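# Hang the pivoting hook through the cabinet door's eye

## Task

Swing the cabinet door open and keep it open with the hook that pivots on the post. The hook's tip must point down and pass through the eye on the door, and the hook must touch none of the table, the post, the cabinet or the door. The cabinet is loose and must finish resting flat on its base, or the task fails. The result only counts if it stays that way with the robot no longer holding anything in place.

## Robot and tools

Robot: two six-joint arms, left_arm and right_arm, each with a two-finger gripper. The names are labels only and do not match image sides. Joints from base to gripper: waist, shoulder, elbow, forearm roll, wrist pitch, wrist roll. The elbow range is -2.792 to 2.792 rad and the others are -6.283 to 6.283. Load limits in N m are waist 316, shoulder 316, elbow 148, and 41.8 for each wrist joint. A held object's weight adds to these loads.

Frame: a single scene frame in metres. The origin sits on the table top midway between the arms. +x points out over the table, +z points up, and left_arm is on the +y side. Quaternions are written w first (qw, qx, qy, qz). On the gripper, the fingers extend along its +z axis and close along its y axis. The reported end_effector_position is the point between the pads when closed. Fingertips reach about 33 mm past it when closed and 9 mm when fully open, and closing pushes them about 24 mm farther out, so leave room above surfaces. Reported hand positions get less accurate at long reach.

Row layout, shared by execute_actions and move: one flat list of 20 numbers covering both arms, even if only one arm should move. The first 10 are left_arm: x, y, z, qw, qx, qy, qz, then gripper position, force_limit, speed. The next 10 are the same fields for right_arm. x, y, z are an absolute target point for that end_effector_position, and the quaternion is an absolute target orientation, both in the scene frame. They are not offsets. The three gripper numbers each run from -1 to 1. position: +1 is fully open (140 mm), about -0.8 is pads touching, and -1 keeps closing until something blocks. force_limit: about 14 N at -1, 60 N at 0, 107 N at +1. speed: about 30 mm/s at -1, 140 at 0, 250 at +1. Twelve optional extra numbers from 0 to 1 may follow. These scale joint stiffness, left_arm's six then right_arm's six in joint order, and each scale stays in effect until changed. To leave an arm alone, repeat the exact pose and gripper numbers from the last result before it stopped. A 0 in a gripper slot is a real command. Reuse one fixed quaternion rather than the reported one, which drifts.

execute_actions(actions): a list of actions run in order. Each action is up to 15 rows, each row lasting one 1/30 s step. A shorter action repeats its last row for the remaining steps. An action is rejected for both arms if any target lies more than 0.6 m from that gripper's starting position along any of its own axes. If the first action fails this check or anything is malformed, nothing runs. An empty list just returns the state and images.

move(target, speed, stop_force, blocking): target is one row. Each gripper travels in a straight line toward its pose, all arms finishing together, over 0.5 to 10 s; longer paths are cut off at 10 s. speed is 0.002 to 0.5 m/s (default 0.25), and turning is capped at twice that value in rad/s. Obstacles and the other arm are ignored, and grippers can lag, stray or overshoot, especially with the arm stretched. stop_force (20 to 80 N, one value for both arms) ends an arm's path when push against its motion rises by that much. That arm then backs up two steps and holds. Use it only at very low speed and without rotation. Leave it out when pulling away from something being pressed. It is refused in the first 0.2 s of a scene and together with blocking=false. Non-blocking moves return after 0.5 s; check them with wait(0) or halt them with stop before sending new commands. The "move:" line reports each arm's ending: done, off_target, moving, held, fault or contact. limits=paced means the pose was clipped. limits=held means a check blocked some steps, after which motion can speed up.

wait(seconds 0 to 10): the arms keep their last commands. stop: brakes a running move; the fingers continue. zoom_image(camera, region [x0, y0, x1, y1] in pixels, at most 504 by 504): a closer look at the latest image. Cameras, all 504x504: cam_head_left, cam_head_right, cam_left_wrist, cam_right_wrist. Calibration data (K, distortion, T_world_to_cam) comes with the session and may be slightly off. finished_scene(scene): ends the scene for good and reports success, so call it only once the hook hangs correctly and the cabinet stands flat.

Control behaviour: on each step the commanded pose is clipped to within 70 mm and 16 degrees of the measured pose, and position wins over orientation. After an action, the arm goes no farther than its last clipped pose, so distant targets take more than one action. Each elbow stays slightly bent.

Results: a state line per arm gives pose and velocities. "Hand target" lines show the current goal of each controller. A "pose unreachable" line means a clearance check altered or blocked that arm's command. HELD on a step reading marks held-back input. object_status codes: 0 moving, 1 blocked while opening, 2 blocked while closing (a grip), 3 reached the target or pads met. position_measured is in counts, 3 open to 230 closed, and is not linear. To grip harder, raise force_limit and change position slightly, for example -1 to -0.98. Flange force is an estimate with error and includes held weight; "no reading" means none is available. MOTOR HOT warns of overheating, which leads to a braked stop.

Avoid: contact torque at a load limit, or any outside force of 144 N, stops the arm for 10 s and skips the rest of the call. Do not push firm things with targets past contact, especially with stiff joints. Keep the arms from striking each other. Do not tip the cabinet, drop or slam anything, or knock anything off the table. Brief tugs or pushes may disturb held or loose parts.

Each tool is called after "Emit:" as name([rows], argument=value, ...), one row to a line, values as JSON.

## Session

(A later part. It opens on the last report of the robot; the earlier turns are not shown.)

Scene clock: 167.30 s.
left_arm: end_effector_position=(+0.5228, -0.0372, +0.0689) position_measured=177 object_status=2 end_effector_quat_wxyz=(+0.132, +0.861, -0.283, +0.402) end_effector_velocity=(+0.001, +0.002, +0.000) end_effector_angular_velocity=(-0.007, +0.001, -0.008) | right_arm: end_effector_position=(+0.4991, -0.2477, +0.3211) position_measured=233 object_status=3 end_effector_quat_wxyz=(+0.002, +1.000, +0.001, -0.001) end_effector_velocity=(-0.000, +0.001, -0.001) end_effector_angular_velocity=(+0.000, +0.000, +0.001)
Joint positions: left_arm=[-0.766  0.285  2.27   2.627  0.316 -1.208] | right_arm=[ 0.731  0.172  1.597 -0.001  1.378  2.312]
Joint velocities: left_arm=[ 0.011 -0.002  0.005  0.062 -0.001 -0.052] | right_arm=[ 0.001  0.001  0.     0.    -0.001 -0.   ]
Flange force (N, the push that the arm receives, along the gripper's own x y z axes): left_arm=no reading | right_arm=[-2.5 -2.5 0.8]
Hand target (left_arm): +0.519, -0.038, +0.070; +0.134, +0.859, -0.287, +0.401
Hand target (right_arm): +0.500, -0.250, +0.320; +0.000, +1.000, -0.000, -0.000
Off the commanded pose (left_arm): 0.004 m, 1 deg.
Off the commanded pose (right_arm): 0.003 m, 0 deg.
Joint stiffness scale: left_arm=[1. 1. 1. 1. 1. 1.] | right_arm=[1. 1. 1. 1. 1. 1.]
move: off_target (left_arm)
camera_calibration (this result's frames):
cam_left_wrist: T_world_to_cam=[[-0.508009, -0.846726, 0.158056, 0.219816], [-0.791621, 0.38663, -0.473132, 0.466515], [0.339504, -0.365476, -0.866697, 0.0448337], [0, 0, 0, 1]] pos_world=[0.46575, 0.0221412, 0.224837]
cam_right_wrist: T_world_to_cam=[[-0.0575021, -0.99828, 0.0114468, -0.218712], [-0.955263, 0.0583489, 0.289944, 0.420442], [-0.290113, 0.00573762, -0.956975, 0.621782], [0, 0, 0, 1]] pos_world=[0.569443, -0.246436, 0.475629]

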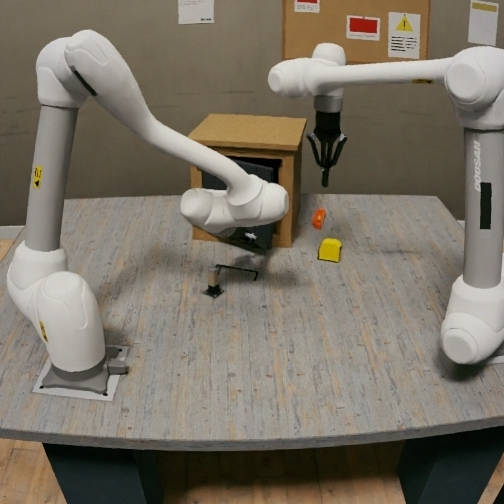

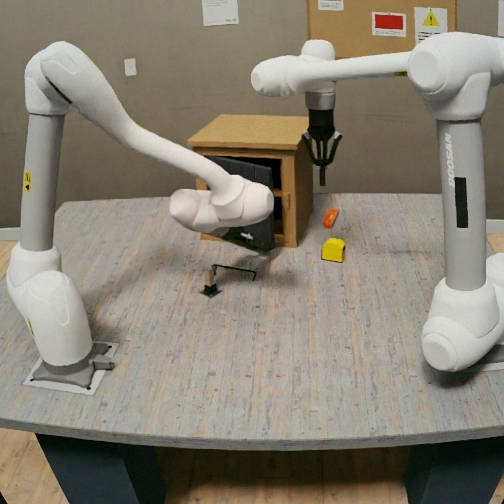

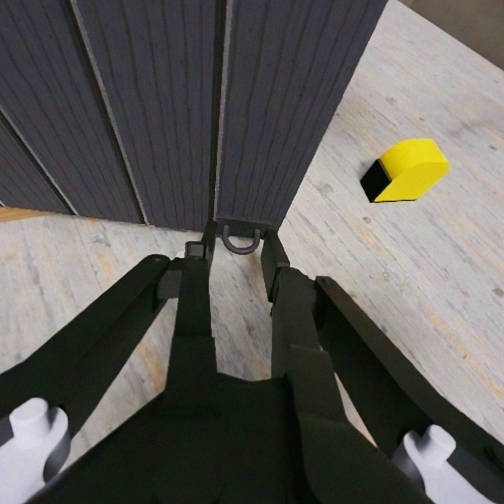

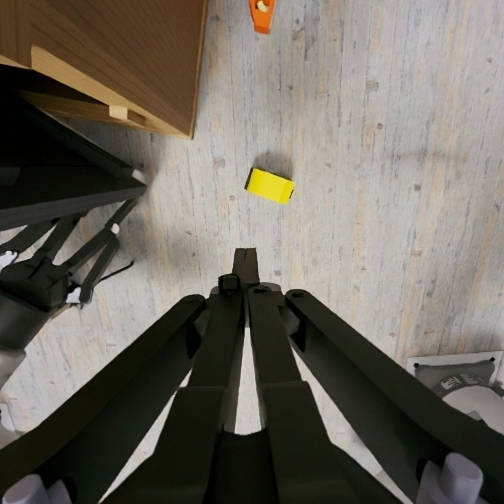

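Emit:
move(target=[0.486,0.0,0.07,0.176,0.824,-0.376,0.385,-0.97,0,-0.5,0.55,-0.14,0.32,0,1,0,0,-1,0,0], speed=0.04)

Emit:
move(target=[0.486,0.0,0.07,0.176,0.824,-0.376,0.385,-0.97,0,-0.5,0.55,-0.065,0.32,0,1,0,0,-1,0,0], speed=0.04)

Scene clock: 175.87 s.
left_arm: end_effector_position=(+0.4897, -0.0000, +0.0689) position_measured=177 object_status=2 end_effector_quat_wxyz=(+0.174, +0.827, -0.373, +0.384) end_effector_velocity=(-0.001, +0.001, -0.001) end_effector_angular_velocity=(+0.001, +0.004, -0.008) | right_arm: end_effector_position=(+0.5521, -0.1433, +0.3191) position_measured=233 object_status=3 end_effector_quat_wxyz=(-0.001, +1.000, -0.001, +0.002) end_effector_velocity=(-0.000, +0.002, +0.001) end_effector_angular_velocity=(+0.000, +0.000, +0.002)
Joint positions: left_arm=[-0.64   0.228  2.352  3.486  0.321 -1.809] | right_arm=[ 0.785  0.347  1.374 -0.001  1.416  2.369]
Joint velocities: left_arm=[ 0.005 -0.     0.001  0.036 -0.    -0.028] | right_arm=[ 0.002  0.003 -0.005  0.001  0.002  0.   ]
Flange force (N, the push that the arm receives, along the gripper's own x y z axes): left_arm=no reading | right_arm=[-2.5 -0.9 -0.2]
Hand target (left_arm): +0.486, -0.000, +0.070; +0.177, +0.824, -0.376, +0.385
Hand target (right_arm): +0.550, -0.140, +0.320; -0.000, +1.000, -0.000, +0.000
Off the commanded pose (left_arm): 0.004 m, 1 deg.
Off the commanded pose (right_arm): 0.004 m, 0 deg.
Joint stiffness scale: left_arm=[1. 1. 1. 1. 1. 1.] | right_arm=[1. 1. 1. 1. 1. 1.]
move: off_target (left_arm, right_arm)
camera_calibration (this result's frames):
cam_left_wrist: T_world_to_cam=[[-0.675747, -0.719953, 0.15822, 0.316596], [-0.693034, 0.547385, -0.469121, 0.377334], [0.251138, -0.426659, -0.868845, 0.113045], [0, 0, 0, 1]] pos_world=[0.447054, 0.0696191, 0.225142]
cam_right_wrist: T_world_to_cam=[[-0.0613668, -0.998104, 0.00482289, -0.107107], [-0.956893, 0.060206, 0.284132, 0.468555], [-0.283884, 0.0128213, -0.958773, 0.632863], [0, 0, 0, 1]] pos_world=[0.621444, -0.143227, 0.474157]

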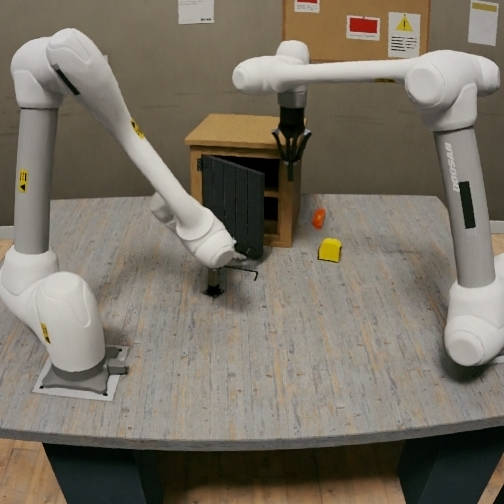

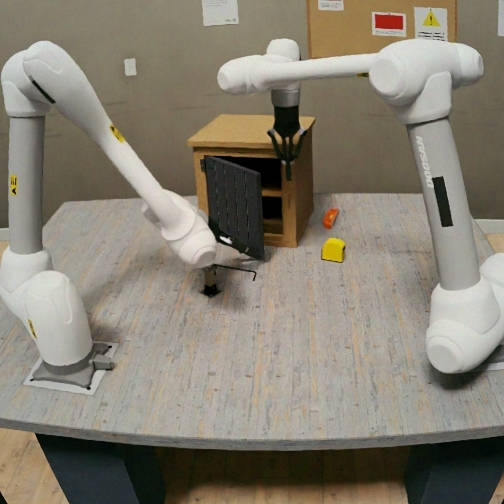

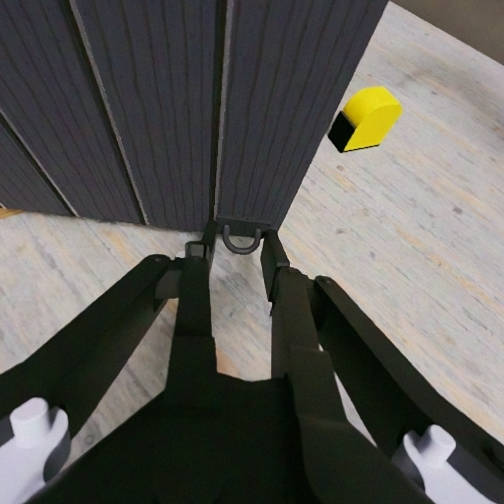

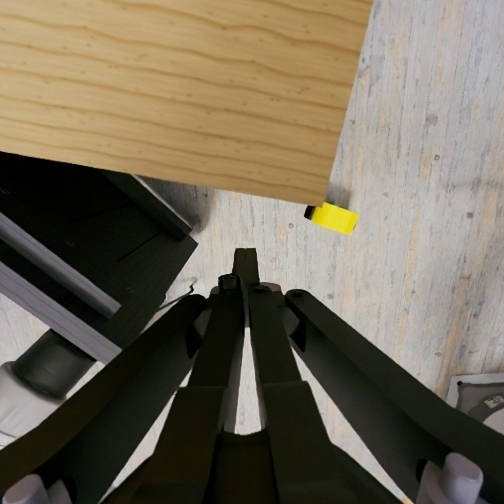

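Scene clock: 178.17 s.
left_arm: end_effector_position=(+0.4897, +0.0001, +0.0689) position_measured=177 object_status=2 end_effector_quat_wxyz=(+0.174, +0.826, -0.373, +0.384) end_effector_velocity=(-0.000, +0.001, -0.001) end_effector_angular_velocity=(+0.001, +0.002, +0.001) | right_arm: end_effector_position=(+0.5526, -0.0681, +0.3194) position_measured=233 object_status=3 end_effector_quat_wxyz=(-0.001, +1.000, -0.001, +0.002) end_effector_velocity=(-0.000, +0.002, +0.001) end_effector_angular_velocity=(+0.001, +0.001, +0.001)
Joint positions: left_arm=[-0.639  0.228  2.352  3.487  0.321 -1.81 ] | right_arm=[ 0.848  0.443  1.236 -0.001  1.457  2.433]
Joint velocities: left_arm=[ 0.001  0.001  0.001 -0.     0.    -0.001] | right_arm=[ 0.002  0.003 -0.005  0.002  0.003  0.   ]
Flange force (N, the push that the arm receives, along the gripper's own x y z axes): left_arm=no reading | right_arm=[-3.1 0.2 0.4]
Hand target (left_arm): +0.486, -0.000, +0.070; +0.176, +0.824, -0.376, +0.385
Hand target (right_arm): +0.550, -0.065, +0.320; -0.000, +1.000, -0.000, +0.000
Off the commanded pose (left_arm): 0.004 m, 0 deg.
Off the commanded pose (right_arm): 0.004 m, 0 deg.
Joint stiffness scale: left_arm=[1. 1. 1. 1. 1. 1.] | right_arm=[1. 1. 1. 1. 1. 1.]
move: off_target (left_arm, right_arm)
camera_calibration (this result's frames):
cam_left_wrist: T_world_to_cam=[[-0.676201, -0.719615, 0.15782, 0.317], [-0.692568, 0.547878, -0.469232, 0.377066], [0.2512, -0.426596, -0.868858, 0.113058], [0, 0, 0, 1]] pos_world=[0.447099, 0.0697621, 0.225134]
cam_right_wrist: T_world_to_cam=[[-0.0613673, -0.998105, 0.00453761, -0.031971], [-0.956863, 0.0601238, 0.284251, 0.464376], [-0.283986, 0.0131019, -0.958739, 0.632327], [0, 0, 0, 1]] pos_world=[0.621954, -0.0681151, 0.474382]

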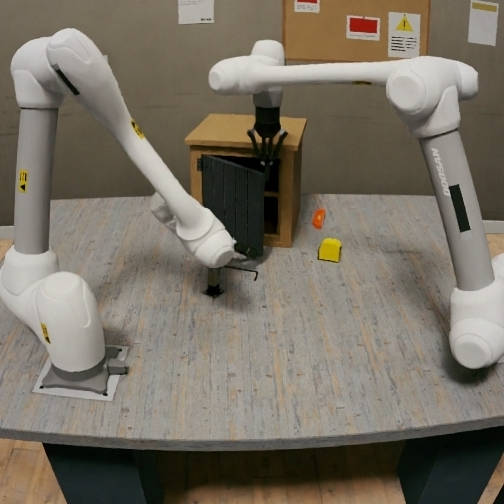

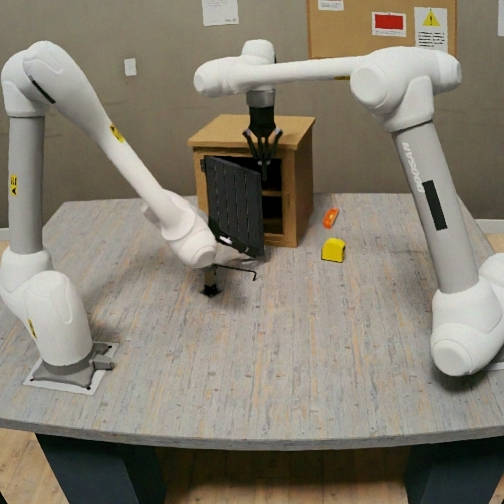

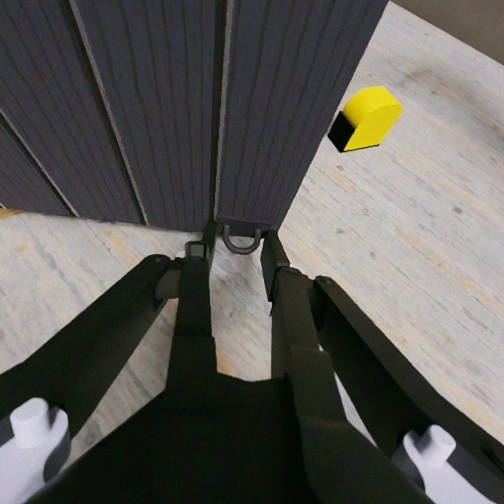

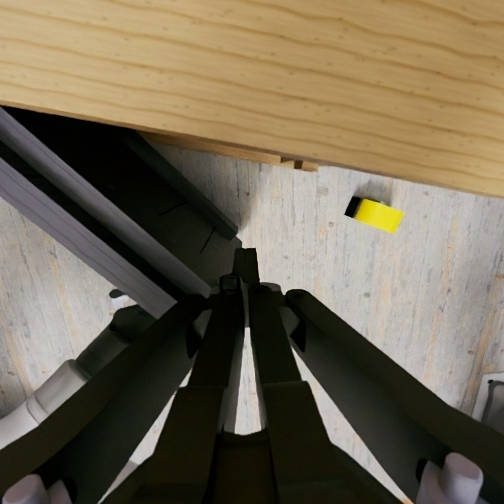

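Emit:
move(target=[0.488,0.0,0.07,0.176,0.824,-0.376,0.385,-0.2,0,0,0.55,-0.045,0.31,0,1,0,0,-1,0,0], speed=0.03)

Emit:
move(target=[0.43,0.05,0.17,0.176,0.824,-0.376,0.385,-0.2,0,0,0.55,-0.045,0.31,0,1,0,0,-1,0,0], speed=0.1)

Emit:
move(target=[0.40,0.04,0.17,0.048,0.9,-0.102,0.42,-0.2,0,0,0.55,-0.045,0.31,0,1,0,0,-1,0,0], speed=0.1)

Emit:
move(target=[0.382,0.039,0.15,0,0.809,-0.588,0,-0.2,0,0,0.55,-0.045,0.31,0,1,0,0,-1,0,0], speed=0.15)

Emit:
move(target=[0.38,0.042,0.07,0,0.809,-0.588,0,-0.2,0,0,0.55,-0.045,0.31,0,1,0,0,-1,0,0], speed=0.06)

Scene clock: 190.80 s.
left_arm: end_effector_position=(+0.4892, -0.0002, +0.0689) position_measured=154 object_status=3 end_effector_quat_wxyz=(+0.174, +0.825, -0.376, +0.384) end_effector_velocity=(+0.001, +0.001, -0.000) end_effector_angular_velocity=(+0.000, +0.001, +0.002) | right_arm: end_effector_position=(+0.5535, -0.0538, +0.3109) position_measured=233 object_status=3 end_effector_quat_wxyz=(+0.003, +1.000, -0.002, +0.001) end_effector_velocity=(+0.001, +0.001, +0.000) end_effector_angular_velocity=(-0.002, +0.001, -0.005)
Joint positions: left_arm=[-0.639  0.228  2.352  3.497  0.323 -1.814] | right_arm=[ 0.86   0.47   1.212 -0.005  1.463  2.448]
Joint velocities: left_arm=[ 0.002  0.     0.     0.002 -0.    -0.001] | right_arm=[ 0.     0.003 -0.005 -0.     0.004  0.005]
Flange force (N, the push that the arm receives, along the gripper's own x y z axes): left_arm=no reading | right_arm=[2.8 26.4 -9.6]
Hand target (left_arm): +0.488, -0.000, +0.070; +0.176, +0.824, -0.376, +0.385
Hand target (right_arm): +0.550, -0.045, +0.310; -0.000, +1.000, +0.000, -0.000
Off the commanded pose (left_arm): 0.002 m, 0 deg.
Off the commanded pose (right_arm): 0.010 m, 0 deg.
Joint stiffness scale: left_arm=[1. 1. 1. 1. 1. 1.] | right_arm=[1. 1. 1. 1. 1. 1.]
move: off_target (right_arm)
camera_calibration (this result's frames):
cam_left_wrist: T_world_to_cam=[[-0.680487, -0.716001, 0.155819, 0.318587], [-0.68864, 0.552215, -0.46993, 0.375018], [0.250425, -0.427084, -0.868842, 0.113453], [0, 0, 0, 1]] pos_world=[0.446635, 0.069472, 0.225163]
cam_right_wrist: T_world_to_cam=[[-0.0639901, -0.997866, 0.0130046, -0.0186986], [-0.956017, 0.0650338, 0.286009, 0.466073], [-0.286245, 0.00586917, -0.958139, 0.624922], [0, 0, 0, 1]] pos_world=[0.623258, -0.0526369, 0.465704]

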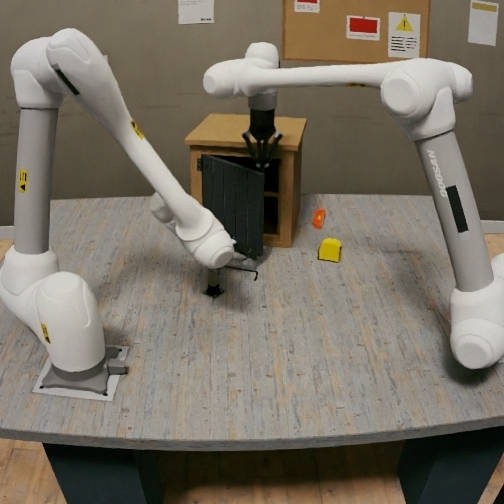

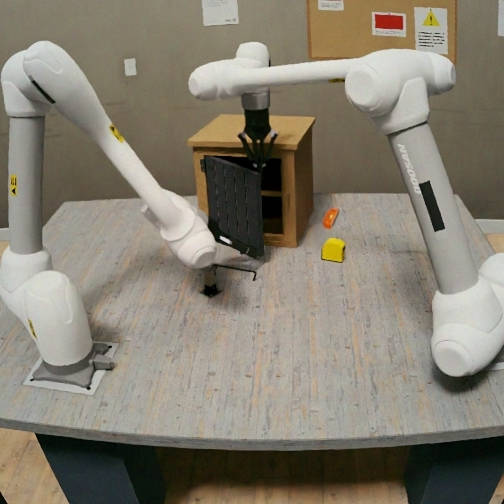

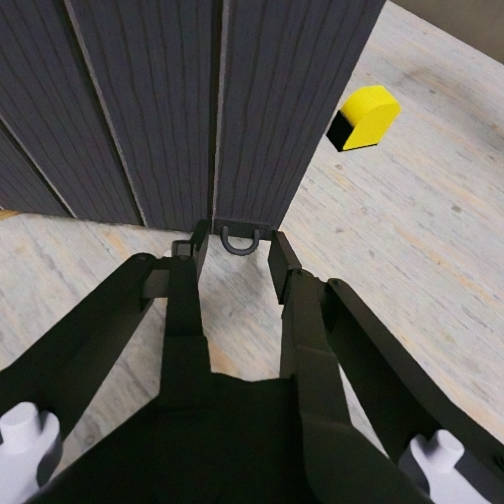

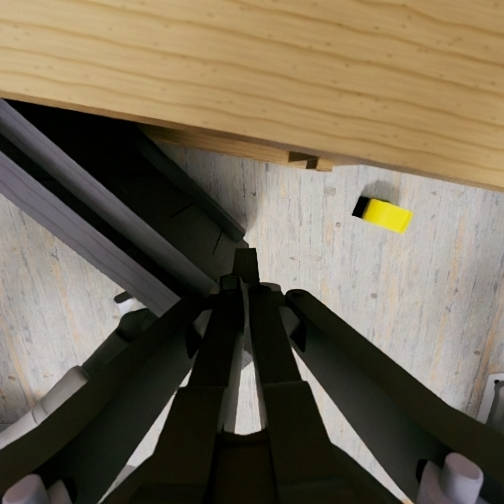

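Scene clock: 193.03 s.
left_arm: end_effector_position=(+0.4300, +0.0488, +0.1679) position_measured=154 object_status=3 end_effector_quat_wxyz=(+0.175, +0.824, -0.377, +0.385) end_effector_velocity=(-0.003, +0.004, -0.005) end_effector_angular_velocity=(+0.011, +0.016, -0.005) | right_arm: end_effector_position=(+0.5515, -0.0509, +0.3096) position_measured=233 object_status=3 end_effector_quat_wxyz=(+0.003, +1.000, -0.001, +0.000) end_effector_velocity=(+0.002, -0.001, -0.000) end_effector_angular_velocity=(-0.001, +0.000, -0.003)
Joint positions: left_arm=[-0.641 -0.066  2.408  4.147  0.13  -2.477] | right_arm=[ 0.864  0.472  1.211 -0.004  1.463  2.448]
Joint velocities: left_arm=[ 0.007  0.     0.001  0.165 -0.001 -0.159] | right_arm=[-0.002  0.001 -0.    -0.     0.     0.001]
Flange force (N, the push that the arm receives, along the gripper's own x y z axes): left_arm=no reading | right_arm=[-3.4 0.3 0.1]
Hand target (left_arm): +0.430, +0.050, +0.170; +0.176, +0.824, -0.376, +0.386
Hand target (right_arm): +0.550, -0.045, +0.310; -0.000, +1.000, +0.000, -0.000
Off the commanded pose (left_arm): 0.002 m, 0 deg.
Off the commanded pose (right_arm): 0.006 m, 0 deg.
Joint stiffness scale: left_arm=[1. 1. 1. 1. 1. 1.] | right_arm=[1. 1. 1. 1. 1. 1.]
move: off_target (right_arm)
camera_calibration (this result's frames):
cam_left_wrist: T_world_to_cam=[[-0.68202, -0.714588, 0.155604, 0.298654], [-0.686459, 0.552131, -0.473207, 0.353329], [0.252234, -0.429553, -0.8671, 0.234243], [0, 0, 0, 1]] pos_world=[0.38715, 0.118951, 0.323838]
cam_right_wrist: T_world_to_cam=[[-0.0611016, -0.99804, 0.013485, -0.0176927], [-0.955789, 0.0623976, 0.287357, 0.463607], [-0.287636, 0.0046692, -0.957729, 0.62365], [0, 0, 0, 1]] pos_world=[0.621414, -0.0494979, 0.464305]

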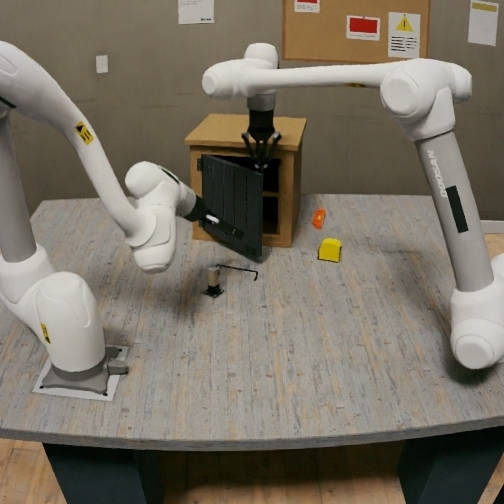

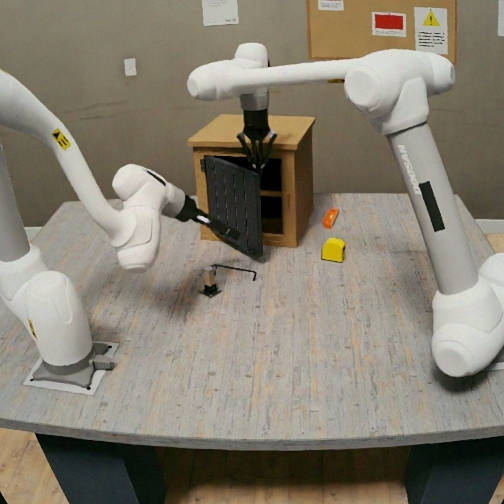

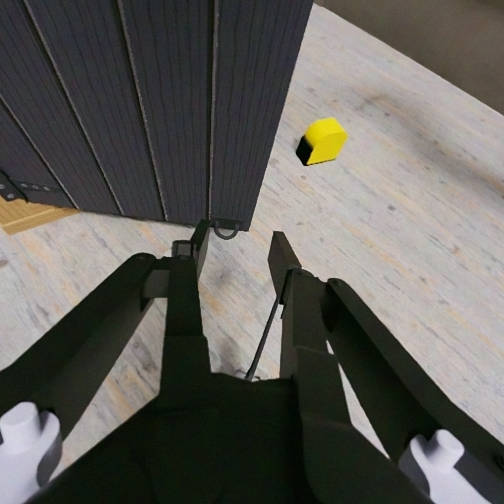

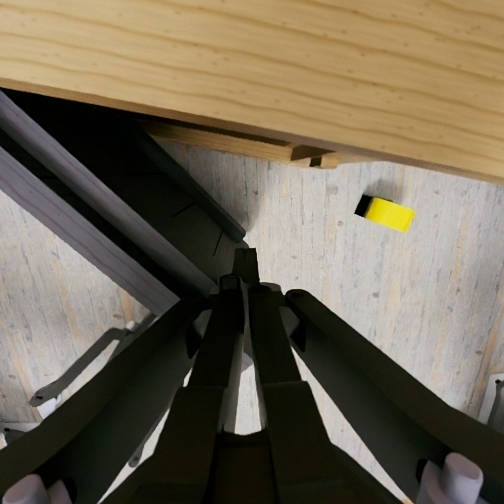

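Scene clock: 196.50 s.
left_arm: end_effector_position=(+0.3992, +0.0438, +0.1682) position_measured=154 object_status=3 end_effector_quat_wxyz=(+0.046, +0.900, -0.107, +0.420) end_effector_velocity=(-0.000, +0.001, +0.000) end_effector_angular_velocity=(+0.002, -0.002, +0.015) | right_arm: end_effector_position=(+0.5515, -0.0509, +0.3096) position_measured=233 object_status=3 end_effector_quat_wxyz=(+0.003, +1.000, -0.001, +0.000) end_effector_velocity=(-0.001, +0.001, -0.001) end_effector_angular_velocity=(+0.000, +0.001, +0.004)
Joint positions: left_arm=[-1.103 -0.012  2.356  4.48  -0.692 -3.562] | right_arm=[ 0.864  0.472  1.211 -0.004  1.463  2.448]
Joint velocities: left_arm=[-0.007  0.004 -0.004 -0.009 -0.017 -0.005] | right_arm=[ 0.002  0.001  0.     0.001 -0.    -0.002]
Flange force (N, the push that the arm receives, along the gripper's own x y z axes): left_arm=[1.8 -5.0 1.9] | right_arm=[-1.6 0.3 0.8]
Hand target (left_arm): +0.400, +0.040, +0.170; +0.048, +0.900, -0.102, +0.420
Hand target (right_arm): +0.550, -0.045, +0.310; -0.000, +1.000, +0.000, -0.000
Off the commanded pose (left_arm): 0.004 m, 1 deg.
Off the commanded pose (right_arm): 0.006 m, 0 deg.
Joint stiffness scale: left_arm=[1. 1. 1. 1. 1. 1.] | right_arm=[1. 1. 1. 1. 1. 1.]
move: off_target (left_arm, right_arm)
camera_calibration (this result's frames):
cam_left_wrist: T_world_to_cam=[[-0.136742, -0.978977, 0.151347, 0.0685806], [-0.880076, 0.0499266, -0.472201, 0.434238], [0.454717, -0.197767, -0.868401, 0.149346], [0, 0, 0, 1]] pos_world=[0.32363, 0.0749946, 0.324361]
cam_right_wrist: T_world_to_cam=[[-0.0611005, -0.998041, 0.0134843, -0.0176922], [-0.955789, 0.0623963, 0.287357, 0.463607], [-0.287635, 0.00466953, -0.957729, 0.62365], [0, 0, 0, 1]] pos_world=[0.621413, -0.049497, 0.464305]

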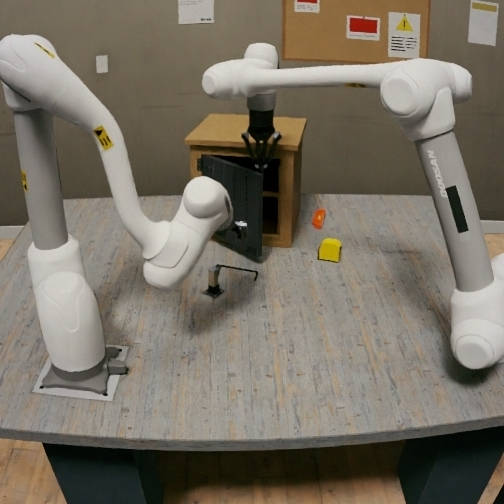

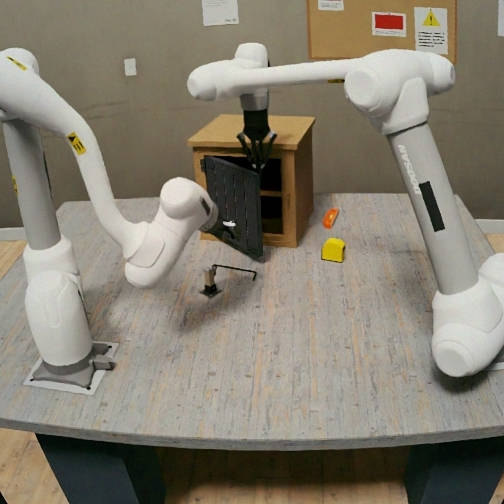

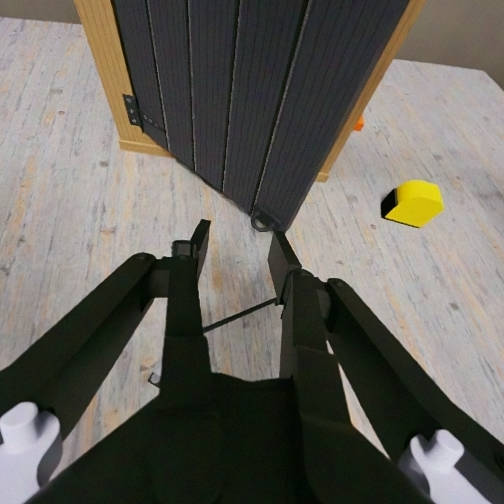

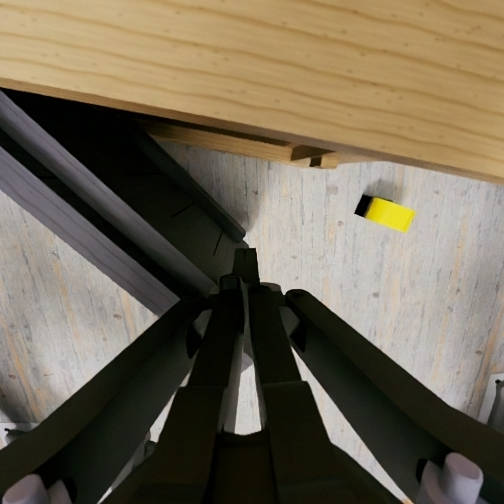

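Scene clock: 201.27 s.
left_arm: end_effector_position=(+0.3801, +0.0413, +0.1489) position_measured=154 object_status=3 end_effector_quat_wxyz=(-0.002, +0.810, -0.587, +0.001) end_effector_velocity=(-0.001, -0.000, -0.000) end_effector_angular_velocity=(+0.006, +0.007, -0.012) | right_arm: end_effector_position=(+0.5515, -0.0509, +0.3096) position_measured=233 object_status=3 end_effector_quat_wxyz=(+0.003, +1.000, -0.001, +0.000) end_effector_velocity=(-0.000, +0.001, -0.000) end_effector_angular_velocity=(+0.001, +0.001, -0.001)
Joint positions: left_arm=[-0.772  0.158  1.945  3.146 -1.037 -1.161] | right_arm=[ 0.864  0.472  1.211 -0.004  1.463  2.448]
Joint velocities: left_arm=[-0.     0.005 -0.005 -0.002 -0.009  0.013] | right_arm=[ 0.     0.    -0.     0.001 -0.001  0.001]
Flange force (N, the push that the arm receives, along the gripper's own x y z axes): left_arm=[-1.2 -3.0 0.9] | right_arm=[-3.3 1.4 -0.3]
Hand target (left_arm): +0.382, +0.039, +0.150; -0.000, +0.809, -0.587, +0.001
Hand target (right_arm): +0.550, -0.045, +0.310; -0.000, +1.000, +0.000, -0.000
Off the commanded pose (left_arm): 0.003 m, 0 deg.
Off the commanded pose (right_arm): 0.006 m, 0 deg.
Joint stiffness scale: left_arm=[1. 1. 1. 1. 1. 1.] | right_arm=[1. 1. 1. 1. 1. 1.]
move: off_target (right_arm)
camera_calibration (this result's frames):
cam_left_wrist: T_world_to_cam=[[-0.877938, -0.478076, 0.0258609, 0.346222], [-0.43784, 0.823555, 0.36063, 0.0843291], [-0.193706, 0.305287, -0.93235, 0.376052], [0, 0, 0, 1]] pos_world=[0.413727, -0.0187331, 0.311247]
cam_right_wrist: T_world_to_cam=[[-0.0611004, -0.998041, 0.013484, -0.0176919], [-0.955789, 0.062396, 0.287357, 0.463606], [-0.287635, 0.00466978, -0.957729, 0.62365], [0, 0, 0, 1]] pos_world=[0.621413, -0.0494967, 0.464306]

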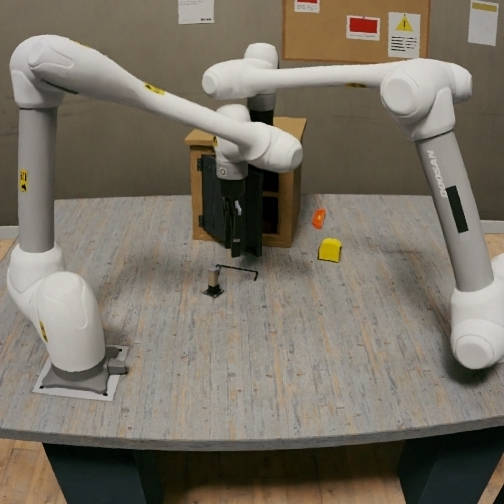

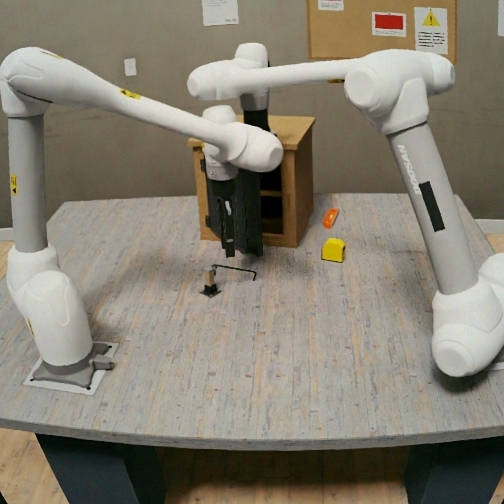

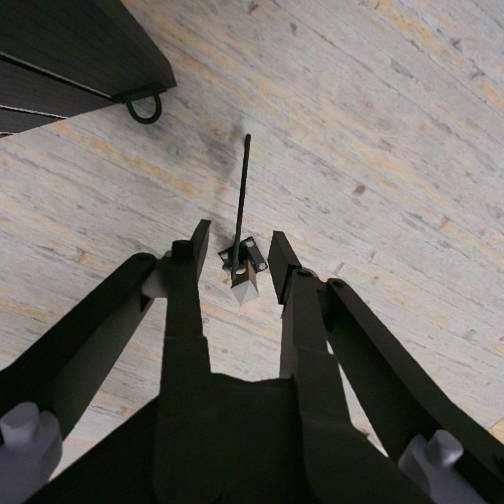

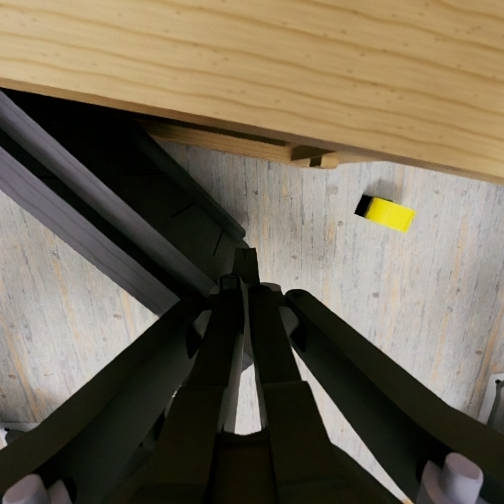

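Scene clock: 202.97 s.
left_arm: end_effector_position=(+0.3825, +0.0390, +0.0755) position_measured=154 object_status=3 end_effector_quat_wxyz=(-0.001, +0.809, -0.588, +0.004) end_effector_velocity=(-0.001, -0.001, -0.002) end_effector_angular_velocity=(-0.000, +0.000, -0.003) | right_arm: end_effector_position=(+0.5515, -0.0509, +0.3096) position_measured=233 object_status=3 end_effector_quat_wxyz=(+0.003, +1.000, -0.001, +0.000) end_effector_velocity=(-0.000, +0.000, -0.001) end_effector_angular_velocity=(-0.001, -0.001, +0.001)
Joint positions: left_arm=[-0.771  0.233  2.01   3.145 -0.892 -1.158] | right_arm=[ 0.864  0.472  1.211 -0.004  1.463  2.448]
Joint velocities: left_arm=[-0.002  0.003  0.001 -0.001  0.004  0.001] | right_arm=[ 0.001  0.001 -0.    -0.001 -0.     0.   ]
Flange force (N, the push that the arm receives, along the gripper's own x y z axes): left_arm=[-0.2 -1.0 1.4] | right_arm=[-3.9 -0.2 0.3]
Hand target (left_arm): +0.380, +0.042, +0.070; -0.000, +0.809, -0.588, -0.000
Hand target (right_arm): +0.550, -0.045, +0.310; -0.000, +1.000, +0.000, -0.000
Off the commanded pose (left_arm): 0.007 m, 0 deg.
Off the commanded pose (right_arm): 0.006 m, 0 deg.
Joint stiffness scale: left_arm=[1. 1. 1. 1. 1. 1.] | right_arm=[1. 1. 1. 1. 1. 1.]
move: off_target (left_arm, right_arm)
camera_calibration (this result's frames):
cam_left_wrist: T_world_to_cam=[[-0.879278, -0.475632, 0.0254003, 0.349559], [-0.436812, 0.826479, 0.355144, 0.113683], [-0.18991, 0.301175, -0.934467, 0.307586], [0, 0, 0, 1]] pos_world=[0.415431, -0.0203325, 0.238176]
cam_right_wrist: T_world_to_cam=[[-0.0610967, -0.998041, 0.0134812, -0.0176902], [-0.95579, 0.0623918, 0.287355, 0.463605], [-0.287633, 0.00467122, -0.957729, 0.623651], [0, 0, 0, 1]] pos_world=[0.621411, -0.0494939, 0.464308]

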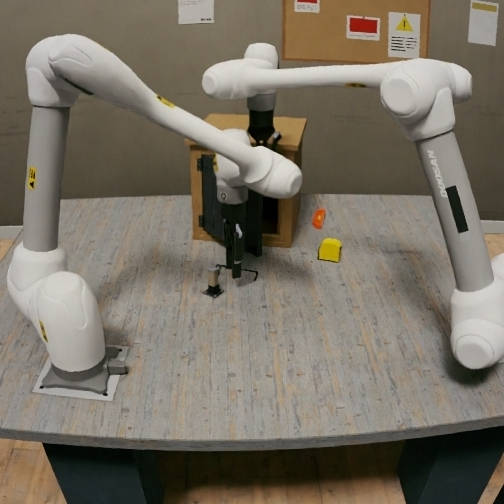

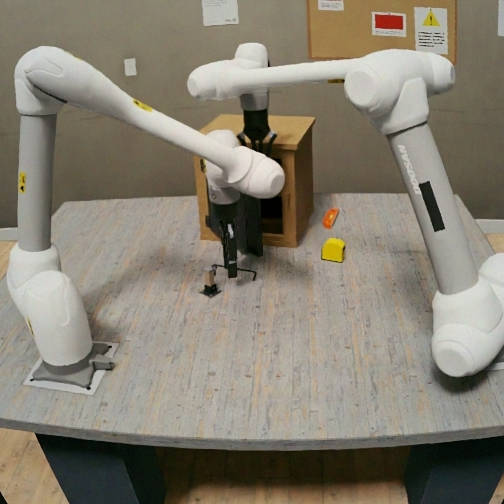

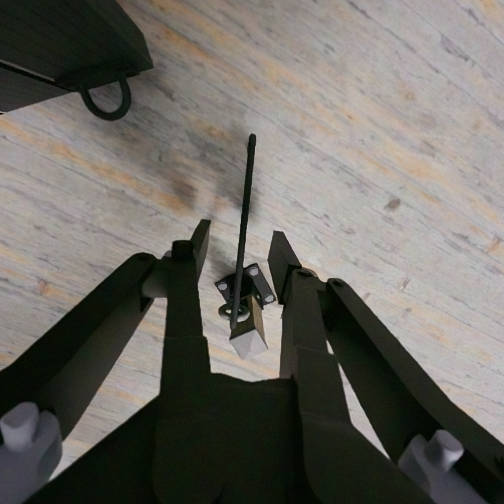

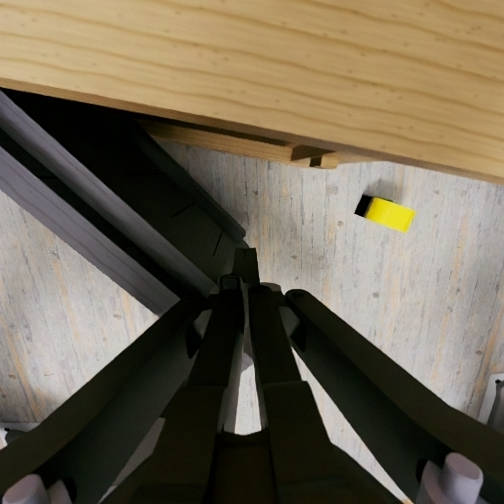

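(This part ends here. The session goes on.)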